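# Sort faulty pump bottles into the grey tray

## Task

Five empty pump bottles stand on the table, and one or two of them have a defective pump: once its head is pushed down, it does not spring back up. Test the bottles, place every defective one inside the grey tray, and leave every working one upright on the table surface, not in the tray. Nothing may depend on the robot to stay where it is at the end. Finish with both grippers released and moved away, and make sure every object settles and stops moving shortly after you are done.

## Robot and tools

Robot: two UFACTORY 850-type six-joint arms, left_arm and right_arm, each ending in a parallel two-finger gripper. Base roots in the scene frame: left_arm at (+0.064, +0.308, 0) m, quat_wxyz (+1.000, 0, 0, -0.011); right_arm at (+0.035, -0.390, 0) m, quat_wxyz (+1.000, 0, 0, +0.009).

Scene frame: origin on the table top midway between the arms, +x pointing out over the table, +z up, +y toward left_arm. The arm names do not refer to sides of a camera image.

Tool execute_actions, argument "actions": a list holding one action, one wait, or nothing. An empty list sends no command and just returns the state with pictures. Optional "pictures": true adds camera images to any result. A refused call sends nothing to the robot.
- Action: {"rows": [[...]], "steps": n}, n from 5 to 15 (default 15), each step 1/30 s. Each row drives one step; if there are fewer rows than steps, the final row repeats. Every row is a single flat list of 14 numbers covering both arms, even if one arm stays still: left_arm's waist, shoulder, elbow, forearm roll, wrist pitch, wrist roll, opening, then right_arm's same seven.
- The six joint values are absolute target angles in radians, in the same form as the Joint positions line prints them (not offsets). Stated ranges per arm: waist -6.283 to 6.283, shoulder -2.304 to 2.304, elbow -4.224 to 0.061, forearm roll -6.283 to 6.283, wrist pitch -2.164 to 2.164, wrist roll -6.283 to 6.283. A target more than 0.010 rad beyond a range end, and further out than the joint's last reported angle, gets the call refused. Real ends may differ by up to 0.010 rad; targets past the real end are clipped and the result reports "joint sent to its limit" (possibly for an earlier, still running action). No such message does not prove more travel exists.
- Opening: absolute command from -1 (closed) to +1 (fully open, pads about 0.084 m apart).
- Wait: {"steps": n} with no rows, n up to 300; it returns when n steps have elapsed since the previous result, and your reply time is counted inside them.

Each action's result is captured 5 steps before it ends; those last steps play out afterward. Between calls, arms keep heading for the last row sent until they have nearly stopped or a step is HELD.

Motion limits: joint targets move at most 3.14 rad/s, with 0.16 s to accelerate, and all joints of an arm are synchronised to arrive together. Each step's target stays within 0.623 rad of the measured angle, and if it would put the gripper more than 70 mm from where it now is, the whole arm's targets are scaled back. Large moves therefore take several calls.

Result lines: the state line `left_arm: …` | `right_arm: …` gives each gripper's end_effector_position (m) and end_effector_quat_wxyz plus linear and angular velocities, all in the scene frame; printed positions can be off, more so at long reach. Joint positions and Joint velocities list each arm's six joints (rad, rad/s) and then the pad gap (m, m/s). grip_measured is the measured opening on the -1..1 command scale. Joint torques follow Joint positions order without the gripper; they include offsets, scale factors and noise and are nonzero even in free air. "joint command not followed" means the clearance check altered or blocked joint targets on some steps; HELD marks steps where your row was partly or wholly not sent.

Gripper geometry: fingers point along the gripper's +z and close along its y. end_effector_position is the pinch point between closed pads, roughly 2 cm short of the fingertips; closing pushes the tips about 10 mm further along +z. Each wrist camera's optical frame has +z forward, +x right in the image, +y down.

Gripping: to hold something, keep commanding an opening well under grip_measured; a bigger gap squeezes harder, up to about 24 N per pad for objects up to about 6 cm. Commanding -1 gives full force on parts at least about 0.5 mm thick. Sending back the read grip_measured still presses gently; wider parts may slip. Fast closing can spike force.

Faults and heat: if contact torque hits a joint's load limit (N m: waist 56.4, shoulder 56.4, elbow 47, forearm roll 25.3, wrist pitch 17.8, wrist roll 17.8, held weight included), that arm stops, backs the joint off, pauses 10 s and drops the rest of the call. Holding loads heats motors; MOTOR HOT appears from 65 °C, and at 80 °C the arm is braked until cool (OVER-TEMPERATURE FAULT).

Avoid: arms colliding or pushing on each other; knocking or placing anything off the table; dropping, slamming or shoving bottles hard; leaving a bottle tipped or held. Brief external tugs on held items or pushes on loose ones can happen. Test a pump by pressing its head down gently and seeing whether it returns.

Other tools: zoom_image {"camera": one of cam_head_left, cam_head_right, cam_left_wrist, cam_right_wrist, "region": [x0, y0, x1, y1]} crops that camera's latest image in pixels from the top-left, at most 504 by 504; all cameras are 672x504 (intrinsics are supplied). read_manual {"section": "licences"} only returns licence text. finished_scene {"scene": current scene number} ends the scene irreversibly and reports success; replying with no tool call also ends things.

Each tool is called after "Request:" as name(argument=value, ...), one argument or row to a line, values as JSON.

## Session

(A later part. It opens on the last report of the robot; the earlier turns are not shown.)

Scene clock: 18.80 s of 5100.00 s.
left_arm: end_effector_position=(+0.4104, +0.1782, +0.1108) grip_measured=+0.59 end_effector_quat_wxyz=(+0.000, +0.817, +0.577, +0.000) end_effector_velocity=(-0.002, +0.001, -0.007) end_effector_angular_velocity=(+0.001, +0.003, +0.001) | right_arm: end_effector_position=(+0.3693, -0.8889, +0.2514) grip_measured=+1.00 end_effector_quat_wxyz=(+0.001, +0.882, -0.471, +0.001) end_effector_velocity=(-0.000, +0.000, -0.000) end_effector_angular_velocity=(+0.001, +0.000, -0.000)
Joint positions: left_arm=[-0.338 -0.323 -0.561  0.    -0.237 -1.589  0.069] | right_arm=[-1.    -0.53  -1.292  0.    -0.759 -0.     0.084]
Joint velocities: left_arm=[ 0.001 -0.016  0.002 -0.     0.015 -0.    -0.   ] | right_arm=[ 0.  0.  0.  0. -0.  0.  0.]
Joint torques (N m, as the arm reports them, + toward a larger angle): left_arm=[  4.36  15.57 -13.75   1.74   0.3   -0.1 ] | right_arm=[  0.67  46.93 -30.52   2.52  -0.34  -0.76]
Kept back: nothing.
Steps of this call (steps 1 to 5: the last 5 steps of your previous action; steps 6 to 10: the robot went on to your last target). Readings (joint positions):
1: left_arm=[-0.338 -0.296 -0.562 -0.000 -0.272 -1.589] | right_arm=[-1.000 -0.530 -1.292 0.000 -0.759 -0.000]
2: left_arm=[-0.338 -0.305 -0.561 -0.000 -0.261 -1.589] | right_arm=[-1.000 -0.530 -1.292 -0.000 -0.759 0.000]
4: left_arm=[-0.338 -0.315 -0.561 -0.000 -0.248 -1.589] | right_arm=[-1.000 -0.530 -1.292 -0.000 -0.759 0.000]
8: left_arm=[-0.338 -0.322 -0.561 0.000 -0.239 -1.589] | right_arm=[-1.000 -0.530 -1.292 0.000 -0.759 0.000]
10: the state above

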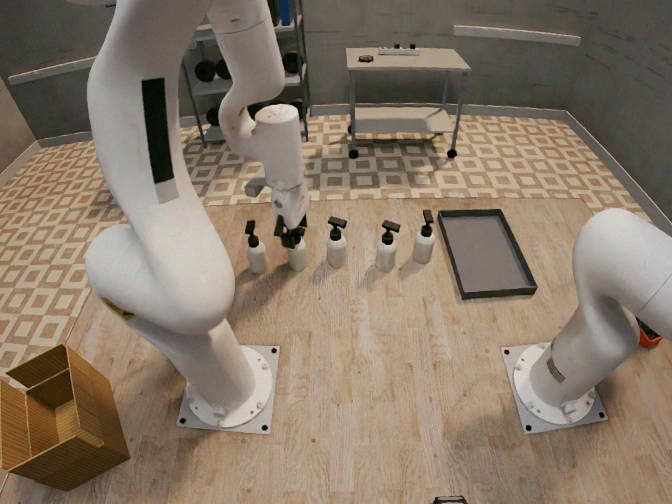

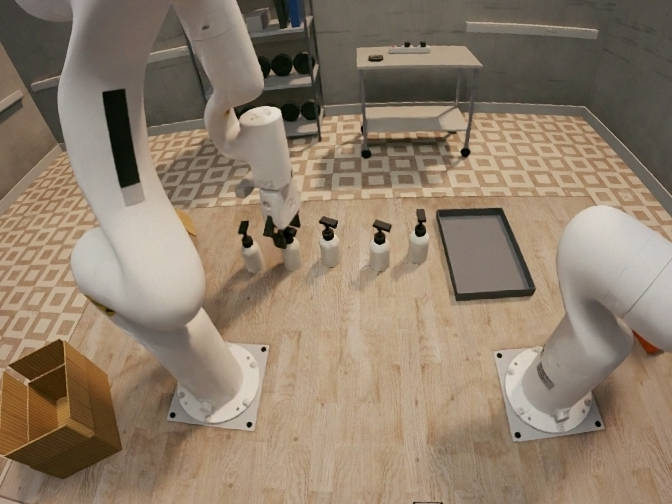

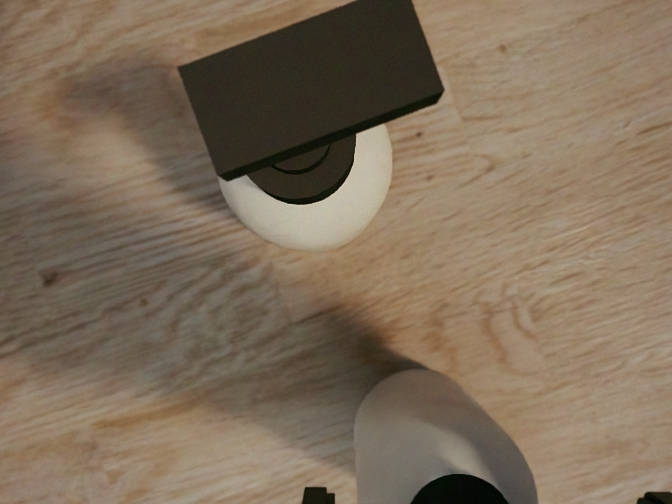

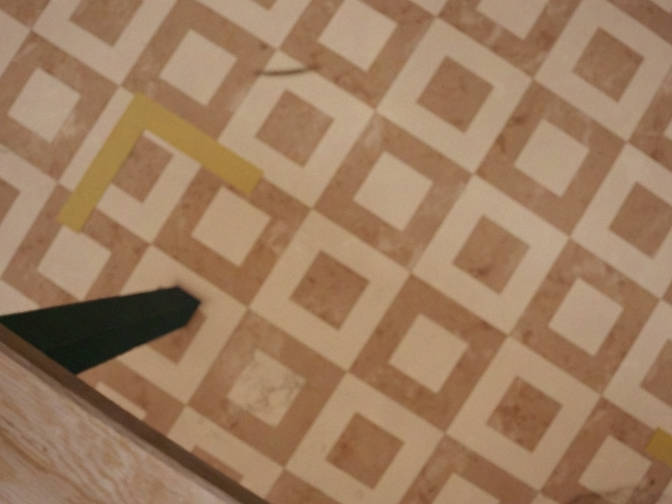

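Request:
execute_actions(
  actions=[
    {"rows":[[-0.338,-0.32,-0.561,0,-0.241,-1.589,0.2,-1.0,-0.53,-1.292,0,-0.759,0,1],[-0.338,-0.32,-0.561,0,-0.241,-1.589,0.2,-1.0,-0.53,-1.292,0,-0.759,0,1],[-0.338,-0.32,-0.561,0,-0.241,-1.589,-0.1,-1.0,-0.53,-1.292,0,-0.759,0,1],[-0.338,-0.32,-0.561,0,-0.241,-1.589,-0.1,-1.0,-0.53,-1.292,0,-0.759,0,1],[-0.338,-0.32,-0.561,0,-0.241,-1.589,-0.4,-1.0,-0.53,-1.292,0,-0.759,0,1],[-0.338,-0.32,-0.561,0,-0.241,-1.589,-0.4,-1.0,-0.53,-1.292,0,-0.759,0,1],[-0.338,-0.32,-0.561,0,-0.241,-1.589,-1,-1.0,-0.53,-1.292,0,-0.759,0,1]],"steps":15},
  ],
)

Request:
execute_actions(
  actions=[
    {"steps":10},
  ],
)

Request:
execute_actions(
  actions=[
    {"rows":[[-0.338,-0.22,-0.57,0,-0.35,-1.589,-1,-1.0,-0.53,-1.292,0,-0.759,0,1],[-0.338,-0.22,-0.57,0,-0.35,-1.589,-1,-1.0,-0.53,-1.292,0,-0.759,0,1],[-0.338,-0.22,-0.57,0,-0.35,-1.589,-1,-1.0,-0.53,-1.292,0,-0.759,0,1],[-0.338,-0.09,-0.595,0,-0.505,-1.589,-1,-1.0,-0.53,-1.292,0,-0.759,0,1],[-0.338,-0.09,-0.595,0,-0.505,-1.589,-1,-1.0,-0.53,-1.292,0,-0.759,0,1],[-0.338,-0.09,-0.595,0,-0.505,-1.589,-1,-1.0,-0.53,-1.292,0,-0.759,0,1],[-0.338,0.09,-0.68,0,-0.77,-1.589,-1,-1.0,-0.53,-1.292,0,-0.759,0,1]],"steps":15},
  ],
)

Request:
execute_actions(
  actions=[
    {"steps":15},
  ],
)

Scene clock: 19.67 s of 5100.00 s.
left_arm: end_effector_position=(+0.4101, +0.1783, +0.1118) grip_measured=-0.39 end_effector_quat_wxyz=(-0.000, +0.817, +0.577, -0.000) end_effector_velocity=(+0.000, +0.000, +0.001) end_effector_angular_velocity=(+0.000, +0.000, +0.000) | right_arm: end_effector_position=(+0.3693, -0.8889, +0.2514) grip_measured=+1.00 end_effector_quat_wxyz=(+0.001, +0.882, -0.471, +0.001) end_effector_velocity=(-0.001, -0.000, -0.000) end_effector_angular_velocity=(+0.001, +0.000, -0.003)
Joint positions: left_arm=[-0.338 -0.32  -0.561 -0.    -0.241 -1.589  0.027] | right_arm=[-1.    -0.53  -1.292 -0.    -0.759 -0.     0.084]
Joint velocities: left_arm=[ 0.     0.001 -0.     0.    -0.002  0.    -0.   ] | right_arm=[-0.002  0.     0.001  0.001 -0.     0.    -0.   ]
Joint torques (N m, as the arm reports them, + toward a larger angle): left_arm=[  1.96  16.4  -15.19   1.13   0.27  -0.19] | right_arm=[  0.91  47.09 -30.43   2.75  -0.38  -0.77]
Steps of this call (steps 1 to 16: the robot went on to your last target; steps 17 to 26: the first 10 steps of this action). Readings (joint positions):
17: left_arm=[-0.338 -0.325 -0.561 -0.000 -0.236 -1.589] | right_arm=[-1.000 -0.530 -1.292 0.000 -0.759 0.000]
18: left_arm=[-0.338 -0.324 -0.561 -0.000 -0.237 -1.589] | right_arm=[-1.000 -0.530 -1.292 -0.000 -0.759 -0.000]
20: left_arm=[-0.338 -0.322 -0.561 -0.000 -0.239 -1.589] | right_arm=[-1.000 -0.530 -1.292 0.000 -0.759 0.000]
24: left_arm=[-0.338 -0.320 -0.561 0.000 -0.241 -1.589] | right_arm=[-1.000 -0.530 -1.292 -0.000 -0.759 0.000]
26: the state above

Scene clock: 20.00 s of 5100.00 s.
left_arm: end_effector_position=(+0.4101, +0.1783, +0.1118) grip_measured=-0.39 end_effector_quat_wxyz=(-0.000, +0.817, +0.577, -0.000) end_effector_velocity=(+0.001, -0.000, +0.001) end_effector_angular_velocity=(-0.000, -0.001, -0.001) | right_arm: end_effector_position=(+0.3693, -0.8889, +0.2514) grip_measured=+1.00 end_effector_quat_wxyz=(+0.001, +0.882, -0.471, +0.001) end_effector_velocity=(+0.000, +0.000, +0.000) end_effector_angular_velocity=(-0.000, -0.000, +0.000)
Joint positions: left_arm=[-0.338 -0.32  -0.561 -0.    -0.241 -1.589  0.027] | right_arm=[-1.    -0.53  -1.292 -0.    -0.759  0.     0.084]
Joint velocities: left_arm=[ 0.     0.002 -0.     0.001 -0.001  0.     0.   ] | right_arm=[ 0.001 -0.    -0.001  0.    -0.     0.    -0.   ]
Joint torques (N m, as the arm reports them, + toward a larger angle): left_arm=[  3.42  15.75 -14.6    2.49   0.26  -0.27] | right_arm=[  0.93  47.03 -30.31   2.66  -0.34  -0.72]
Kept back: nothing.
Steps of this call (steps 1 to 5: the last 5 steps of your previous action; steps 6 to 10: the robot went on to your last target). Readings (joint positions):
1: left_arm=[-0.338 -0.320 -0.561 -0.000 -0.241 -1.589] | right_arm=[-1.000 -0.530 -1.292 -0.000 -0.759 0.000]
2: left_arm=[-0.338 -0.320 -0.561 -0.000 -0.241 -1.589] | right_arm=[-1.000 -0.530 -1.292 -0.000 -0.759 -0.000]
4: left_arm=[-0.338 -0.320 -0.561 -0.000 -0.241 -1.589] | right_arm=[-1.000 -0.530 -1.292 0.000 -0.759 0.000]
8: left_arm=[-0.338 -0.320 -0.561 -0.000 -0.241 -1.589] | right_arm=[-1.000 -0.530 -1.292 0.000 -0.759 -0.000]
10: the state above

Scene clock: 20.33 s of 5100.00 s.
left_arm: end_effector_position=(+0.4169, +0.1757, +0.2022) grip_measured=-0.39 end_effector_quat_wxyz=(+0.000, +0.817, +0.577, +0.000) end_effector_velocity=(+0.031, -0.012, +0.403) end_effector_angular_velocity=(-0.002, -0.005, -0.000) | right_arm: end_effector_position=(+0.3693, -0.8889, +0.2514) grip_measured=+1.00 end_effector_quat_wxyz=(+0.001, +0.882, -0.471, +0.001) end_effector_velocity=(+0.001, +0.000, +0.000) end_effector_angular_velocity=(-0.001, +0.000, +0.002)
Joint positions: left_arm=[-0.338 -0.112 -0.604  0.    -0.49  -1.589  0.027] | right_arm=[-1.    -0.53  -1.292 -0.    -0.759  0.     0.084]
Joint velocities: left_arm=[-0.     0.788 -0.317 -0.001 -1.1    0.     0.   ] | right_arm=[ 0.001 -0.    -0.    -0.001  0.     0.     0.   ]
Joint torques (N m, as the arm reports them, + toward a larger angle): left_arm=[  3.79  15.94 -16.69   1.65  -0.07   0.12] | right_arm=[  0.65  46.99 -30.32   2.46  -0.39  -0.77]
Steps of this call (steps 1 to 10: the first 10 steps of this action). Readings (joint positions):
1: left_arm=[-0.338 -0.320 -0.561 -0.000 -0.241 -1.589] | right_arm=[-1.000 -0.530 -1.292 -0.000 -0.759 0.000]
2: left_arm=[-0.338 -0.318 -0.561 -0.000 -0.245 -1.589] | right_arm=[-1.000 -0.530 -1.292 -0.000 -0.759 -0.000]
4: left_arm=[-0.338 -0.288 -0.563 -0.000 -0.280 -1.589] | right_arm=[-1.000 -0.530 -1.292 -0.000 -0.759 -0.000]
8: left_arm=[-0.338 -0.166 -0.583 0.000 -0.416 -1.589] | right_arm=[-1.000 -0.530 -1.292 0.000 -0.759 0.000]
10: the state above

Scene clock: 20.83 s of 5100.00 s.
left_arm: end_effector_position=(+0.4092, +0.1786, +0.3049) grip_measured=-0.39 end_effector_quat_wxyz=(-0.001, +0.817, +0.577, -0.000) end_effector_velocity=(-0.001, +0.000, +0.011) end_effector_angular_velocity=(-0.001, -0.004, -0.001) | right_arm: end_effector_position=(+0.3693, -0.8889, +0.2514) grip_measured=+1.00 end_effector_quat_wxyz=(+0.001, +0.882, -0.471, +0.001) end_effector_velocity=(-0.000, -0.000, -0.000) end_effector_angular_velocity=(+0.000, -0.001, -0.001)
Joint positions: left_arm=[-0.338  0.087 -0.679 -0.    -0.767 -1.589  0.027] | right_arm=[-1.    -0.53  -1.292 -0.    -0.759  0.     0.084]
Joint velocities: left_arm=[-0.001  0.02  -0.009  0.    -0.026 -0.    -0.   ] | right_arm=[-0.001  0.     0.001  0.001  0.001  0.    -0.   ]
Joint torques (N m, as the arm reports them, + toward a larger angle): left_arm=[  1.33   9.45 -21.34   2.31   0.08  -0.09] | right_arm=[  1.27  47.05 -30.38   2.67  -0.4   -0.78]
Kept back: nothing.
Steps of this call (steps 1 to 5: the last 5 steps of your previous action; steps 6 to 15: the robot went on to your last target). Readings (joint positions):
1: left_arm=[-0.338 -0.086 -0.614 0.000 -0.527 -1.589] | right_arm=[-1.000 -0.530 -1.292 -0.000 -0.759 -0.000]
2: left_arm=[-0.338 -0.059 -0.624 0.000 -0.564 -1.589] | right_arm=[-1.000 -0.530 -1.292 0.000 -0.759 -0.000]
4: left_arm=[-0.338 -0.006 -0.644 0.000 -0.636 -1.589] | right_arm=[-1.000 -0.530 -1.292 -0.000 -0.759 -0.000]
8: left_arm=[-0.338 0.069 -0.673 0.000 -0.738 -1.589] | right_arm=[-1.000 -0.530 -1.292 0.000 -0.759 0.000]
15: the state above

Request:
execute_actions(
  actions=[
    {"rows":[[-0.975,-0.774,-1.785,0,-1.011,-0.95,-1,-1.0,-0.53,-1.292,0,-0.759,0,1]],"steps":15},
  ],
)

Request:
execute_actions(
  actions=[
    {"steps":50},
  ],
)

Request:
execute_actions(
  actions=[
    {"rows":[[-0.975,-0.82,-1.762,0,-0.942,-0.95,-1,-1.0,-0.53,-1.292,0,-0.759,0,1],[-0.975,-0.82,-1.762,0,-0.942,-0.95,-1,-1.0,-0.53,-1.292,0,-0.759,0,1],[-0.975,-0.82,-1.762,0,-0.942,-0.95,-1,-1.0,-0.53,-1.292,0,-0.759,0,1],[-0.975,-0.865,-1.736,0,-0.871,-0.95,-1,-1.0,-0.53,-1.292,0,-0.759,0,1],[-0.975,-0.865,-1.736,0,-0.871,-0.95,-1,-1.0,-0.53,-1.292,0,-0.759,0,1],[-0.975,-0.865,-1.736,0,-0.871,-0.95,-1,-1.0,-0.53,-1.292,0,-0.759,0,1],[-0.975,-0.91,-1.708,0,-0.798,-0.95,-1,-1.0,-0.53,-1.292,0,-0.759,0,1],[-0.975,-0.91,-1.708,0,-0.798,-0.95,-1,-1.0,-0.53,-1.292,0,-0.759,0,1],[-0.975,-0.91,-1.708,0,-0.798,-0.95,-1,-1.0,-0.53,-1.292,0,-0.759,0,1],[-0.975,-0.95,-1.682,0,-0.732,-0.95,-1,-1.0,-0.53,-1.292,0,-0.759,0,1]],"steps":15},
  ],
)

Request:
execute_actions(
  actions=[
    {"steps":15},
  ],
  pictures=true,
)

Request:
zoom_image(
  camera="cam_head_left",
  region=[400,160,560,310],
)

Scene clock: 21.67 s of 5100.00 s.
left_arm: end_effector_position=(+0.4327, +0.0792, +0.3060) grip_measured=-0.39 end_effector_quat_wxyz=(-0.031, +0.913, +0.406, -0.021) end_effector_velocity=(+0.080, -0.399, -0.040) end_effector_angular_velocity=(+0.094, +0.248, -1.361) | right_arm: end_effector_position=(+0.3693, -0.8889, +0.2514) grip_measured=+1.00 end_effector_quat_wxyz=(+0.001, +0.882, -0.471, +0.001) end_effector_velocity=(-0.000, +0.000, -0.000) end_effector_angular_velocity=(+0.001, -0.000, -0.001)
Joint positions: left_arm=[-0.535 -0.123 -0.894  0.    -0.845 -1.392  0.027] | right_arm=[-1.    -0.53  -1.292 -0.    -0.759 -0.     0.084]
Joint velocities: left_arm=[-0.683 -0.886 -0.881 -0.001 -0.255  0.681  0.   ] | right_arm=[-0.     0.     0.001  0.001  0.     0.    -0.   ]
Joint torques (N m, as the arm reports them, + toward a larger angle): left_arm=[  3.71  14.73 -20.25   2.02  -0.02  -0.06] | right_arm=[  1.47  47.15 -30.27   2.54  -0.41  -0.71]
Steps of this call (steps 1 to 15: the robot went on to your last target; steps 16 to 25: the first 10 steps of this action). Readings (joint positions):
16: left_arm=[-0.338 0.090 -0.680 -0.000 -0.770 -1.589] | right_arm=[-1.000 -0.530 -1.292 -0.000 -0.759 0.000]
17: left_arm=[-0.341 0.087 -0.683 0.000 -0.772 -1.585] | right_arm=[-1.000 -0.530 -1.292 0.000 -0.759 0.000]
19: left_arm=[-0.376 0.053 -0.719 0.000 -0.787 -1.548] | right_arm=[-1.000 -0.530 -1.292 -0.000 -0.759 -0.000]
23: left_arm=[-0.487 -0.065 -0.836 0.000 -0.827 -1.439] | right_arm=[-1.000 -0.530 -1.292 -0.000 -0.759 0.000]
25: the state above

Scene clock: 23.33 s of 5100.00 s.
left_arm: end_effector_position=(+0.4515, -0.2903, +0.2993) grip_measured=-0.39 end_effector_quat_wxyz=(+0.000, +1.000, -0.023, -0.000) end_effector_velocity=(-0.000, -0.000, +0.001) end_effector_angular_velocity=(-0.001, -0.000, -0.000) | right_arm: end_effector_position=(+0.3693, -0.8889, +0.2514) grip_measured=+1.00 end_effector_quat_wxyz=(+0.001, +0.882, -0.471, +0.001) end_effector_velocity=(+0.001, -0.000, +0.000) end_effector_angular_velocity=(-0.001, -0.001, +0.001)
Joint positions: left_arm=[-0.975 -0.774 -1.785  0.    -1.011 -0.95   0.027] | right_arm=[-1.    -0.53  -1.292  0.    -0.759  0.     0.084]
Joint velocities: left_arm=[-0.     0.001  0.    -0.     0.     0.    -0.   ] | right_arm=[ 0.001 -0.001 -0.002 -0.     0.    -0.     0.   ]
Joint torques (N m, as the arm reports them, + toward a larger angle): left_arm=[  2.32  35.72 -22.87   2.43   0.24  -0.34] | right_arm=[  0.84  46.56 -30.48   2.35  -0.38  -0.8 ]
Kept back: nothing.
Steps of this call (steps 1 to 5: the last 5 steps of your previous action; steps 6 to 50: the robot went on to your last target). Readings (joint positions):
1: left_arm=[-0.557 -0.153 -0.924 0.000 -0.853 -1.370] | right_arm=[-1.000 -0.530 -1.292 0.000 -0.759 -0.000]
2: left_arm=[-0.578 -0.183 -0.953 0.000 -0.861 -1.348] | right_arm=[-1.000 -0.530 -1.292 -0.000 -0.759 0.000]
4: left_arm=[-0.618 -0.243 -1.014 0.000 -0.876 -1.308] | right_arm=[-1.000 -0.530 -1.292 0.000 -0.759 -0.000]
8: left_arm=[-0.690 -0.349 -1.139 -0.000 -0.903 -1.237] | right_arm=[-1.000 -0.530 -1.292 -0.000 -0.759 0.000]
50: the state above

Scene clock: 23.67 s of 5100.00 s.
left_arm: end_effector_position=(+0.4540, -0.2948, +0.2005) grip_measured=-0.39 end_effector_quat_wxyz=(-0.001, +1.000, -0.023, -0.001) end_effector_velocity=(-0.016, +0.012, -0.404) end_effector_angular_velocity=(+0.028, +0.023, -0.004) | right_arm: end_effector_position=(+0.3693, -0.8889, +0.2514) grip_measured=+1.00 end_effector_quat_wxyz=(+0.001, +0.882, -0.471, +0.001) end_effector_velocity=(+0.001, +0.000, +0.000) end_effector_angular_velocity=(-0.000, +0.000, +0.001)
Joint positions: left_arm=[-0.975 -0.877 -1.728 -0.    -0.853 -0.95   0.027] | right_arm=[-1.    -0.53  -1.292 -0.    -0.759 -0.     0.084]
Joint velocities: left_arm=[-0.008 -0.414  0.256 -0.006  0.633 -0.001  0.   ] | right_arm=[ 0.001 -0.    -0.    -0.    -0.     0.     0.   ]
Joint torques (N m, as the arm reports them, + toward a larger angle): left_arm=[  2.61  37.09 -22.17   2.84   0.05  -0.23] | right_arm=[  1.56  46.57 -30.27   2.73  -0.29  -0.7 ]
Steps of this call (steps 1 to 10: the first 10 steps of this action). Readings (joint positions):
1: left_arm=[-0.975 -0.774 -1.785 0.000 -1.011 -0.950] | right_arm=[-1.000 -0.530 -1.292 -0.000 -0.759 0.000]
2: left_arm=[-0.975 -0.775 -1.784 0.000 -1.007 -0.950] | right_arm=[-1.000 -0.530 -1.292 -0.000 -0.759 0.000]
4: left_arm=[-0.974 -0.792 -1.777 0.001 -0.978 -0.950] | right_arm=[-1.000 -0.530 -1.292 -0.000 -0.759 0.000]
8: left_arm=[-0.975 -0.850 -1.744 0.000 -0.897 -0.950] | right_arm=[-1.000 -0.530 -1.292 0.000 -0.759 0.000]
10: the state above

Scene clock: 24.17 s of 5100.00 s.
left_arm: end_effector_position=(+0.4518, -0.2909, +0.1308) grip_measured=-0.39 end_effector_quat_wxyz=(+0.000, +1.000, -0.023, +0.000) end_effector_velocity=(-0.001, +0.002, -0.007) end_effector_angular_velocity=(+0.005, +0.004, +0.000) | right_arm: end_effector_position=(+0.3693, -0.8889, +0.2514) grip_measured=+1.00 end_effector_quat_wxyz=(+0.001, +0.882, -0.471, +0.001) end_effector_velocity=(+0.001, +0.001, -0.000) end_effector_angular_velocity=(+0.000, +0.000, +0.001)
Joint positions: left_arm=[-0.975 -0.949 -1.683 -0.    -0.733 -0.95   0.027] | right_arm=[-1.    -0.53  -1.292  0.    -0.759 -0.     0.084]
Joint velocities: left_arm=[ 0.001 -0.007  0.006 -0.001  0.006  0.001 -0.   ] | right_arm=[ 0.002 -0.     0.     0.    -0.     0.    -0.   ]
Joint torques (N m, as the arm reports them, + toward a larger angle): left_arm=[  2.8   36.88 -22.16   1.64   0.67  -0.08] | right_arm=[  0.87  46.97 -30.27   2.74  -0.32  -0.73]
Kept back: nothing.
Steps of this call (steps 1 to 5: the last 5 steps of your previous action; steps 6 to 15: the robot went on to your last target). Readings (joint positions):
1: left_arm=[-0.976 -0.891 -1.719 -0.000 -0.831 -0.950] | right_arm=[-1.000 -0.530 -1.292 0.000 -0.759 0.000]
2: left_arm=[-0.976 -0.905 -1.710 -0.000 -0.807 -0.950] | right_arm=[-1.000 -0.530 -1.292 0.000 -0.759 0.000]
4: left_arm=[-0.975 -0.931 -1.694 -0.000 -0.768 -0.950] | right_arm=[-1.000 -0.530 -1.292 -0.000 -0.759 -0.000]
8: left_arm=[-0.975 -0.945 -1.685 -0.000 -0.740 -0.950] | right_arm=[-1.000 -0.530 -1.292 -0.000 -0.759 0.000]
15: the state above

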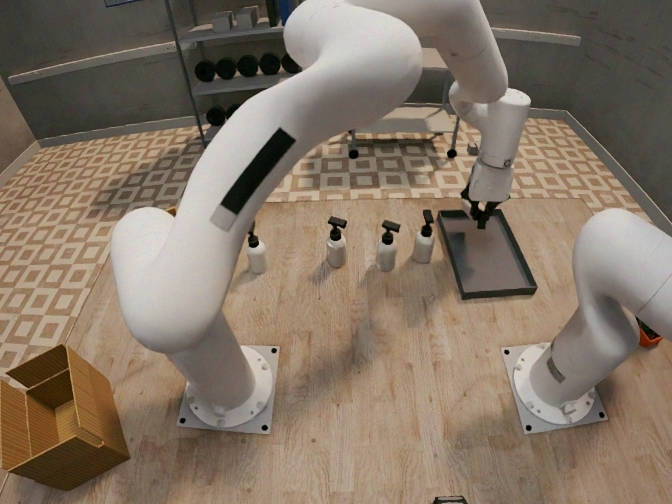

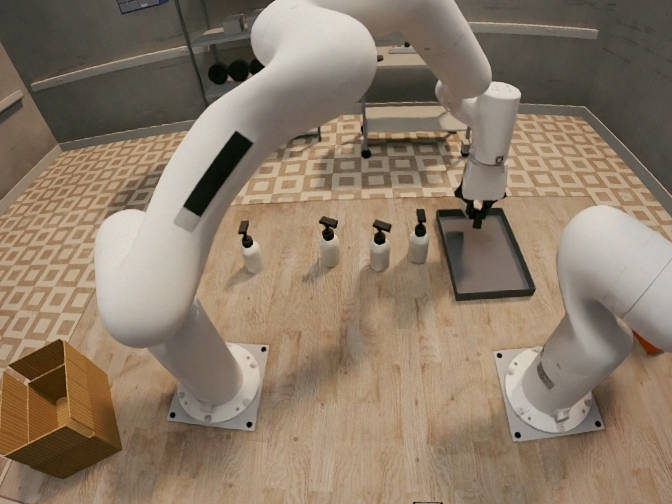

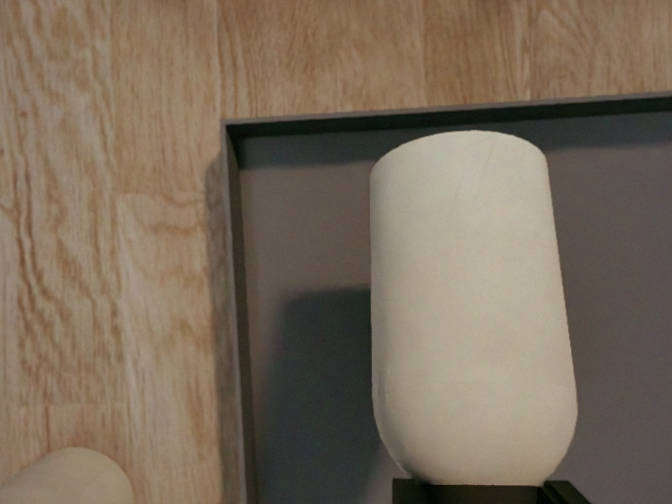

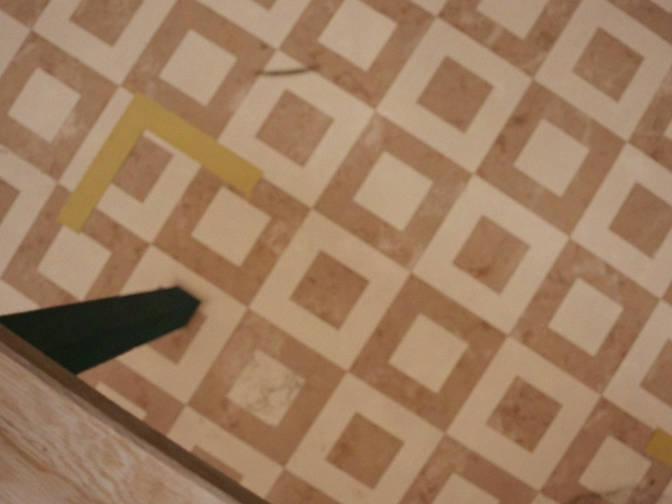

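Region (400, 160, 560, 310) of cam_head_left's 672x504 image, scaled by 3.150, with more detail than that image has; it fills the top 472 rows of this view, and the rest is white.

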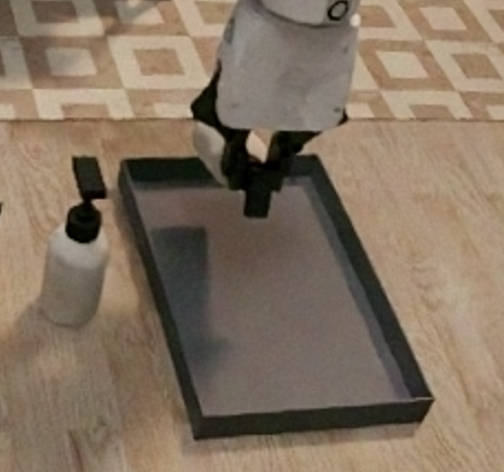

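Request:
execute_actions(
  actions=[
    {"rows":[[-0.975,-0.975,-1.63,0,-0.655,-0.95,-1,-1.0,-0.53,-1.292,0,-0.759,0,1],[-0.975,-0.975,-1.63,0,-0.655,-0.95,-1,-1.0,-0.53,-1.292,0,-0.759,0,1],[-0.975,-0.975,-1.63,0,-0.655,-0.95,-1,-1.0,-0.53,-1.292,0,-0.759,0,1],[-0.975,-0.99,-1.59,0,-0.60,-0.95,-1,-1.0,-0.53,-1.292,0,-0.759,0,1]],"steps":15},
  ],
  pictures=true,
)

Scene clock: 24.87 s of 5100.00 s.
left_arm: end_effector_position=(+0.4394, -0.2717, +0.0700) grip_measured=-0.39 end_effector_quat_wxyz=(-0.002, +1.000, -0.023, -0.001) end_effector_velocity=(+0.001, -0.001, -0.027) end_effector_angular_velocity=(-0.062, -0.042, -0.002) | right_arm: end_effector_position=(+0.3693, -0.8889, +0.2514) grip_measured=+1.00 end_effector_quat_wxyz=(+0.001, +0.882, -0.471, +0.001) end_effector_velocity=(+0.001, +0.000, -0.000) end_effector_angular_velocity=(+0.001, -0.001, -0.001)
Joint positions: left_arm=[-0.975 -0.988 -1.596 -0.    -0.613 -0.95   0.027] | right_arm=[-1.    -0.53  -1.292  0.    -0.759  0.     0.084]
Joint velocities: left_arm=[-0.    -0.006  0.062  0.003  0.143 -0.001  0.   ] | right_arm=[0.001 0.    0.    0.001 0.    0.    0.   ]
Joint torques (N m, as the arm reports them, + toward a larger angle): left_arm=[  0.3   35.56 -22.19   2.57   0.09   0.03] | right_arm=[  0.67  46.79 -30.57   2.3   -0.32  -0.77]
Steps of this call (steps 1 to 11: the robot went on to your last target; steps 12 to 21: the first 10 steps of this action). Readings (joint positions):
12: left_arm=[-0.975 -0.950 -1.682 0.000 -0.732 -0.950] | right_arm=[-1.000 -0.530 -1.292 -0.000 -0.759 0.000]
13: left_arm=[-0.975 -0.950 -1.680 0.000 -0.728 -0.950] | right_arm=[-1.000 -0.530 -1.292 0.000 -0.759 0.000]
15: left_arm=[-0.975 -0.958 -1.662 0.000 -0.698 -0.950] | right_arm=[-1.000 -0.530 -1.292 0.000 -0.759 -0.000]
19: left_arm=[-0.975 -0.985 -1.605 -0.000 -0.627 -0.950] | right_arm=[-1.000 -0.530 -1.292 -0.000 -0.759 0.000]
21: the state above

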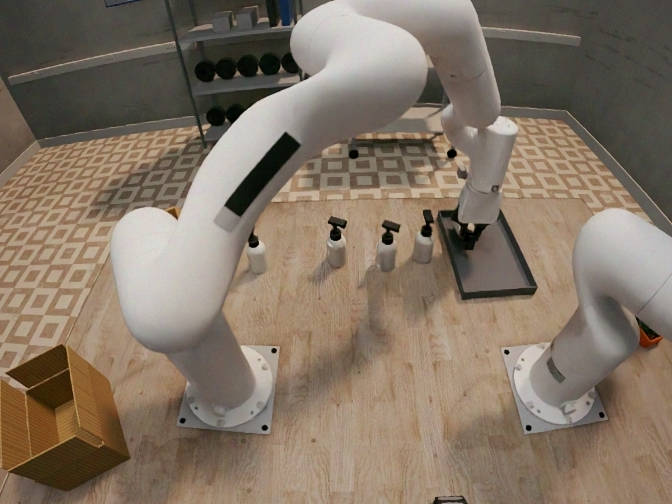

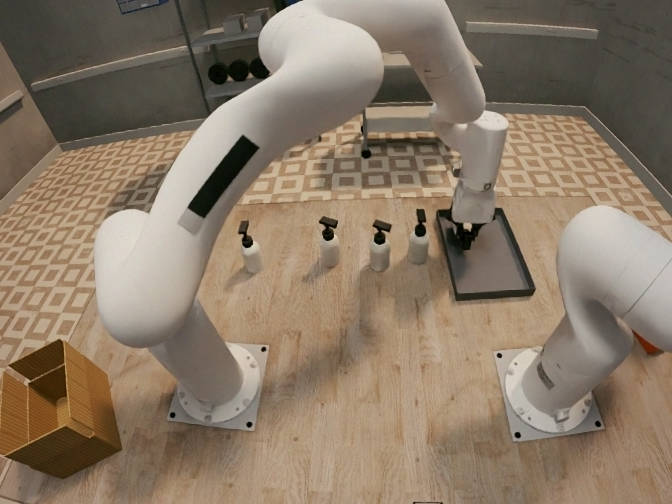

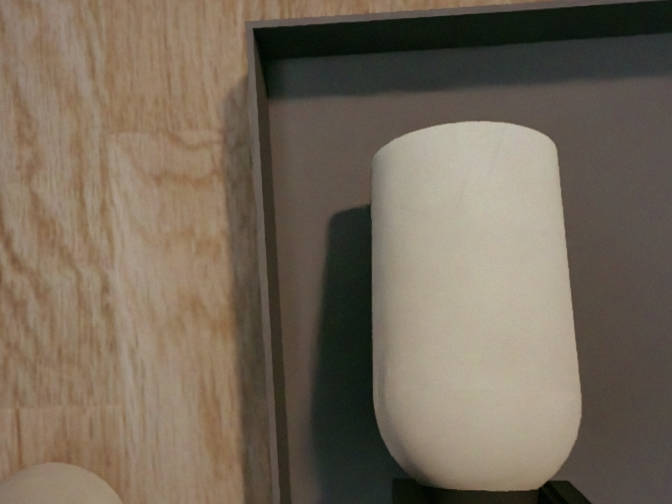

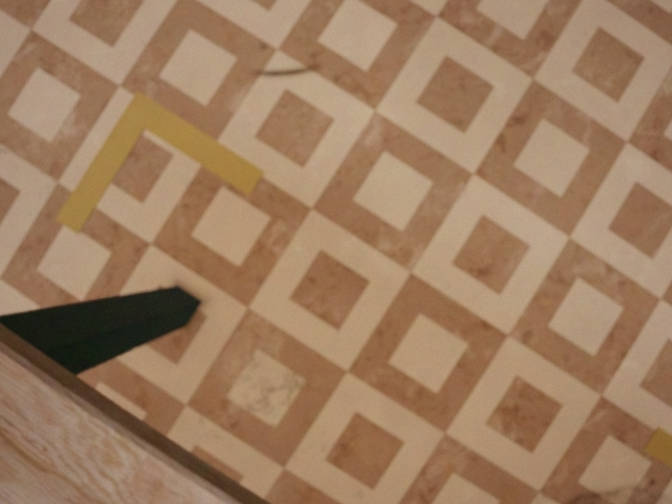

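Inside. Lower a little, release.

Request:
execute_actions(
  actions=[
    {"rows":[[-0.975,-1.01,-1.56,0,-0.55,-0.95,-1,-1.0,-0.53,-1.292,0,-0.759,0,1],[-0.975,-1.01,-1.56,0,-0.55,-0.95,-1,-1.0,-0.53,-1.292,0,-0.759,0,1],[-0.975,-1.01,-1.56,0,-0.55,-0.95,-1,-1.0,-0.53,-1.292,0,-0.759,0,1],[-0.975,-1.01,-1.56,0,-0.55,-0.95,-1,-1.0,-0.53,-1.292,0,-0.759,0,1],[-0.975,-1.01,-1.56,0,-0.55,-0.95,-1,-1.0,-0.53,-1.292,0,-0.759,0,1],[-0.975,-1.01,-1.56,0,-0.55,-0.95,-1,-1.0,-0.53,-1.292,0,-0.759,0,1],[-0.975,-1.01,-1.56,0,-0.55,-0.95,-0.2,-1.0,-0.53,-1.292,0,-0.759,0,1],[-0.975,-1.01,-1.56,0,-0.55,-0.95,-0.2,-1.0,-0.53,-1.292,0,-0.759,0,1],[-0.975,-1.01,-1.56,0,-0.55,-0.95,-0.2,-1.0,-0.53,-1.292,0,-0.759,0,1],[-0.975,-1.01,-1.56,0,-0.55,-0.95,0.2,-1.0,-0.53,-1.292,0,-0.759,0,1]],"steps":15},
  ],
)

Request:
execute_actions(
  actions=[
    {"rows":[[-0.975,-0.865,-1.70,0,-0.835,-0.95,0.2,-1.0,-0.53,-1.292,0,-0.759,0,1],[-0.975,-0.865,-1.70,0,-0.835,-0.95,0.2,-1.0,-0.53,-1.292,0,-0.759,0,1],[-0.975,-0.865,-1.70,0,-0.835,-0.95,0.2,-1.0,-0.53,-1.292,0,-0.759,0,1],[-0.975,-0.865,-1.70,0,-0.835,-0.95,0.2,-1.0,-0.53,-1.292,0,-0.759,0,1],[-0.975,-0.865,-1.70,0,-0.835,-0.95,0.2,-1.0,-0.53,-1.292,0,-0.759,0,1],[-0.975,-0.70,-1.75,0,-1.05,-0.95,0.2,-1.0,-0.53,-1.292,0,-0.759,0,1]],"steps":15},
  ],
)

Request:
execute_actions(
  actions=[
    {"rows":[[-0.8,-0.4,-1.4,0,-1.0,-0.8,0.2,-1.0,-0.53,-1.292,0,-0.759,0,1]],"steps":15},
  ],
)

Request:
execute_actions(
  actions=[
    {"steps":25},
  ],
  pictures=true,
)

Scene clock: 25.67 s of 5100.00 s.
left_arm: end_effector_position=(+0.4339, -0.2632, +0.0430) grip_measured=-0.14 end_effector_quat_wxyz=(-0.000, +1.000, -0.023, -0.000) end_effector_velocity=(-0.010, +0.012, -0.027) end_effector_angular_velocity=(+0.020, +0.013, -0.001) | right_arm: end_effector_position=(+0.3693, -0.8889, +0.2514) grip_measured=+1.00 end_effector_quat_wxyz=(+0.001, +0.882, -0.471, +0.001) end_effector_velocity=(+0.000, +0.000, +0.000) end_effector_angular_velocity=(-0.000, -0.000, +0.001)
Joint positions: left_arm=[-0.975 -1.009 -1.561 -0.    -0.553 -0.95   0.038] | right_arm=[-1.    -0.53  -1.292 -0.    -0.759  0.     0.084]
Joint velocities: left_arm=[-0.002 -0.025  0.027 -0.001  0.028 -0.     0.197] | right_arm=[ 0.001  0.    -0.001 -0.    -0.     0.     0.   ]
Joint torques (N m, as the arm reports them, + toward a larger angle): left_arm=[  1.74  38.43 -20.89   2.41  -0.16  -0.28] | right_arm=[  0.37  47.47 -30.66   2.43  -0.47  -0.66]
Steps of this call (steps 1 to 5: the last 5 steps of your previous action; steps 6 to 14: the robot went on to your last target; steps 15 to 24: the first 10 steps of this action). Readings (joint positions):
15: left_arm=[-0.975 -0.990 -1.590 0.000 -0.600 -0.950] | right_arm=[-1.000 -0.530 -1.292 -0.000 -0.759 -0.000]
16: left_arm=[-0.975 -0.991 -1.589 0.000 -0.596 -0.950] | right_arm=[-1.000 -0.530 -1.292 -0.000 -0.759 0.000]
18: left_arm=[-0.975 -0.999 -1.576 0.000 -0.574 -0.950] | right_arm=[-1.000 -0.530 -1.292 -0.000 -0.759 -0.000]
22: left_arm=[-0.975 -1.007 -1.564 0.000 -0.556 -0.950] | right_arm=[-1.000 -0.530 -1.292 -0.000 -0.759 -0.000]
24: the state above

Scene clock: 26.17 s of 5100.00 s.
left_arm: end_effector_position=(+0.4463, -0.2823, +0.1479) grip_measured=+0.19 end_effector_quat_wxyz=(+0.000, +1.000, -0.023, +0.000) end_effector_velocity=(+0.026, -0.040, +0.436) end_effector_angular_velocity=(-0.015, -0.011, -0.001) | right_arm: end_effector_position=(+0.3693, -0.8889, +0.2514) grip_measured=+1.00 end_effector_quat_wxyz=(+0.001, +0.882, -0.471, +0.001) end_effector_velocity=(-0.000, -0.000, -0.000) end_effector_angular_velocity=(+0.001, +0.000, -0.001)
Joint positions: left_arm=[-0.975 -0.901 -1.64   0.    -0.739 -0.95   0.052] | right_arm=[-1.    -0.53  -1.292 -0.    -0.759  0.     0.084]
Joint velocities: left_arm=[-0.     0.471 -0.263  0.001 -0.716 -0.     0.   ] | right_arm=[-0.001 -0.    -0.     0.    -0.001 -0.    -0.   ]
Joint torques (N m, as the arm reports them, + toward a larger angle): left_arm=[  2.36  33.27 -19.05   1.86  -0.03  -0.42] | right_arm=[  1.12  46.82 -30.33   2.78  -0.34  -0.71]
Steps of this call (steps 1 to 5: the last 5 steps of your previous action; steps 6 to 15: the first 10 steps of this action). Readings (joint positions):
6: left_arm=[-0.975 -1.010 -1.560 -0.000 -0.550 -0.950] | right_arm=[-1.000 -0.530 -1.292 -0.000 -0.759 -0.000]
7: left_arm=[-0.975 -1.009 -1.561 -0.000 -0.554 -0.950] | right_arm=[-1.000 -0.530 -1.292 -0.000 -0.759 -0.000]
9: left_arm=[-0.975 -0.994 -1.576 -0.000 -0.591 -0.950] | right_arm=[-1.000 -0.530 -1.292 -0.000 -0.759 -0.000]
13: left_arm=[-0.975 -0.932 -1.624 0.000 -0.690 -0.950] | right_arm=[-1.000 -0.530 -1.292 0.000 -0.759 0.000]
15: the state above

Scene clock: 26.67 s of 5100.00 s.
left_arm: end_effector_position=(+0.4664, -0.2040, +0.3241) grip_measured=+0.19 end_effector_quat_wxyz=(+0.002, +1.000, -0.017, +0.002) end_effector_velocity=(+0.036, +0.347, +0.247) end_effector_angular_velocity=(+0.021, +0.014, +0.059) | right_arm: end_effector_position=(+0.3693, -0.8889, +0.2514) grip_measured=+1.00 end_effector_quat_wxyz=(+0.001, +0.882, -0.471, +0.001) end_effector_velocity=(+0.000, +0.000, +0.000) end_effector_angular_velocity=(+0.000, -0.000, +0.000)
Joint positions: left_arm=[-0.884 -0.584 -1.546  0.    -0.956 -0.871  0.052] | right_arm=[-1.    -0.53  -1.292 -0.    -0.759  0.     0.084]
Joint velocities: left_arm=[ 0.372  0.812  0.646  0.    -0.191  0.313 -0.   ] | right_arm=[ 0.001  0.     0.     0.001 -0.    -0.    -0.   ]
Joint torques (N m, as the arm reports them, + toward a larger angle): left_arm=[  2.26  29.6  -22.65   2.3    0.23  -0.38] | right_arm=[  0.78  46.84 -30.49   2.74  -0.34  -0.68]
Steps of this call (steps 1 to 5: the last 5 steps of your previous action; steps 6 to 15: the first 10 steps of this action). Readings (joint positions):
6: left_arm=[-0.975 -0.808 -1.691 0.000 -0.882 -0.950] | right_arm=[-1.000 -0.530 -1.292 -0.000 -0.759 0.000]
7: left_arm=[-0.974 -0.791 -1.696 0.000 -0.902 -0.948] | right_arm=[-1.000 -0.530 -1.292 0.000 -0.759 0.000]
9: left_arm=[-0.960 -0.744 -1.677 -0.000 -0.920 -0.933] | right_arm=[-1.000 -0.530 -1.292 -0.000 -0.759 -0.000]
13: left_arm=[-0.908 -0.638 -1.589 0.000 -0.943 -0.892] | right_arm=[-1.000 -0.530 -1.292 -0.000 -0.759 -0.000]
15: the state above

Scene clock: 27.50 s of 5100.00 s.
left_arm: end_effector_position=(+0.4667, -0.1246, +0.3747) grip_measured=+0.19 end_effector_quat_wxyz=(-0.000, +1.000, -0.011, -0.000) end_effector_velocity=(+0.000, +0.001, -0.000) end_effector_angular_velocity=(-0.000, +0.001, +0.001) | right_arm: end_effector_position=(+0.3693, -0.8889, +0.2514) grip_measured=+1.00 end_effector_quat_wxyz=(+0.001, +0.882, -0.471, +0.001) end_effector_velocity=(-0.001, -0.001, +0.000) end_effector_angular_velocity=(-0.001, +0.000, -0.000)
Joint positions: left_arm=[-0.8   -0.4   -1.4   -0.    -1.    -0.8    0.052] | right_arm=[-1.    -0.53  -1.292  0.    -0.759 -0.     0.084]
Joint velocities: left_arm=[ 0.001  0.002  0.002 -0.001  0.     0.001  0.   ] | right_arm=[-0.001  0.     0.    -0.001  0.     0.     0.   ]
Joint torques (N m, as the arm reports them, + toward a larger angle): left_arm=[  3.51  21.93 -21.87   3.03   0.42  -0.23] | right_arm=[  0.68  47.23 -30.41   2.7   -0.37  -0.7 ]
Kept back: nothing.
Steps of this call (steps 1 to 5: the last 5 steps of your previous action; steps 6 to 25: the robot went on to your last target). Readings (joint positions):
1: left_arm=[-0.871 -0.557 -1.524 0.000 -0.963 -0.861] | right_arm=[-1.000 -0.530 -1.292 -0.000 -0.759 -0.000]
2: left_arm=[-0.859 -0.530 -1.502 0.000 -0.969 -0.850] | right_arm=[-1.000 -0.530 -1.292 0.000 -0.759 -0.000]
4: left_arm=[-0.834 -0.475 -1.459 0.000 -0.982 -0.829] | right_arm=[-1.000 -0.530 -1.292 -0.000 -0.759 -0.000]
8: left_arm=[-0.807 -0.415 -1.413 0.000 -0.996 -0.806] | right_arm=[-1.000 -0.530 -1.292 0.000 -0.759 -0.000]
25: the state above

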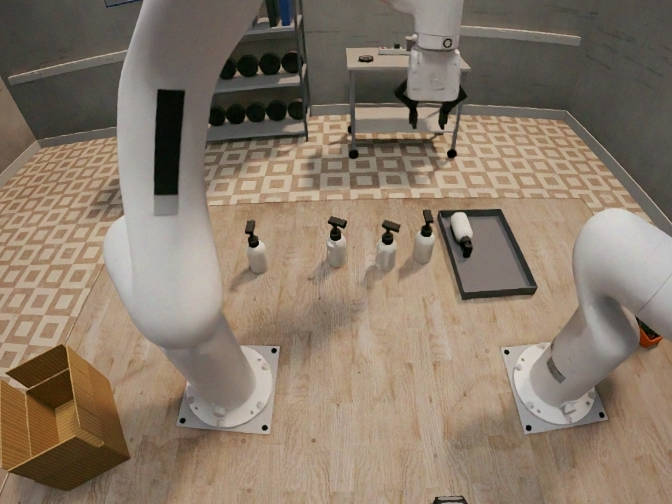

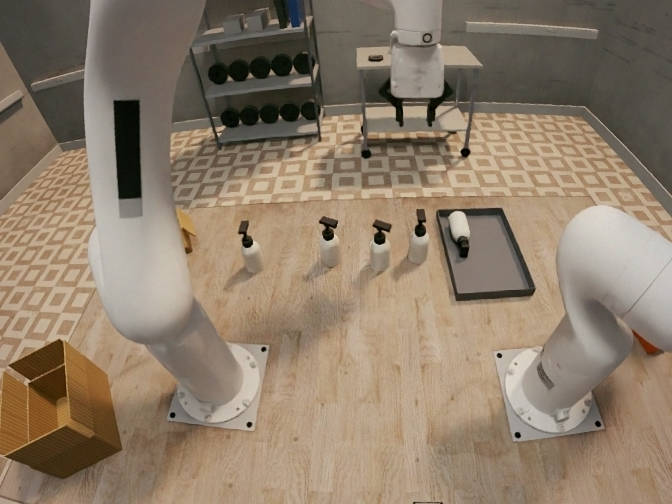

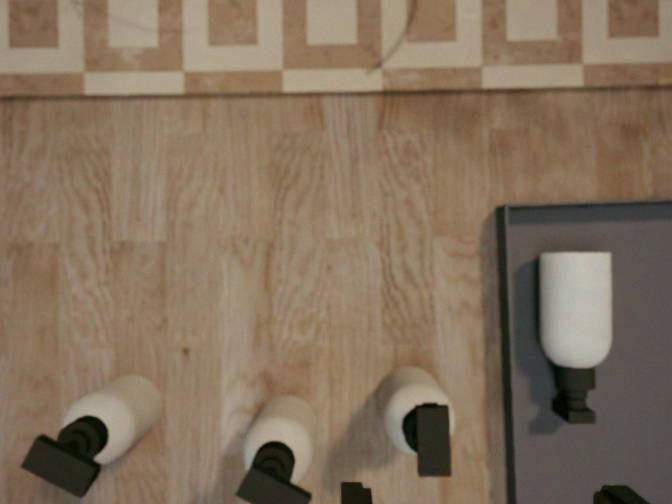

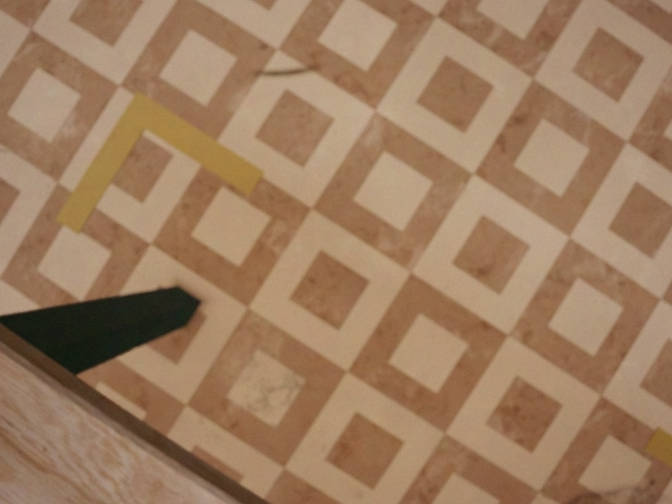

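Request:
finished_scene(
  scene=2,
)

The scene is finished: the task was done.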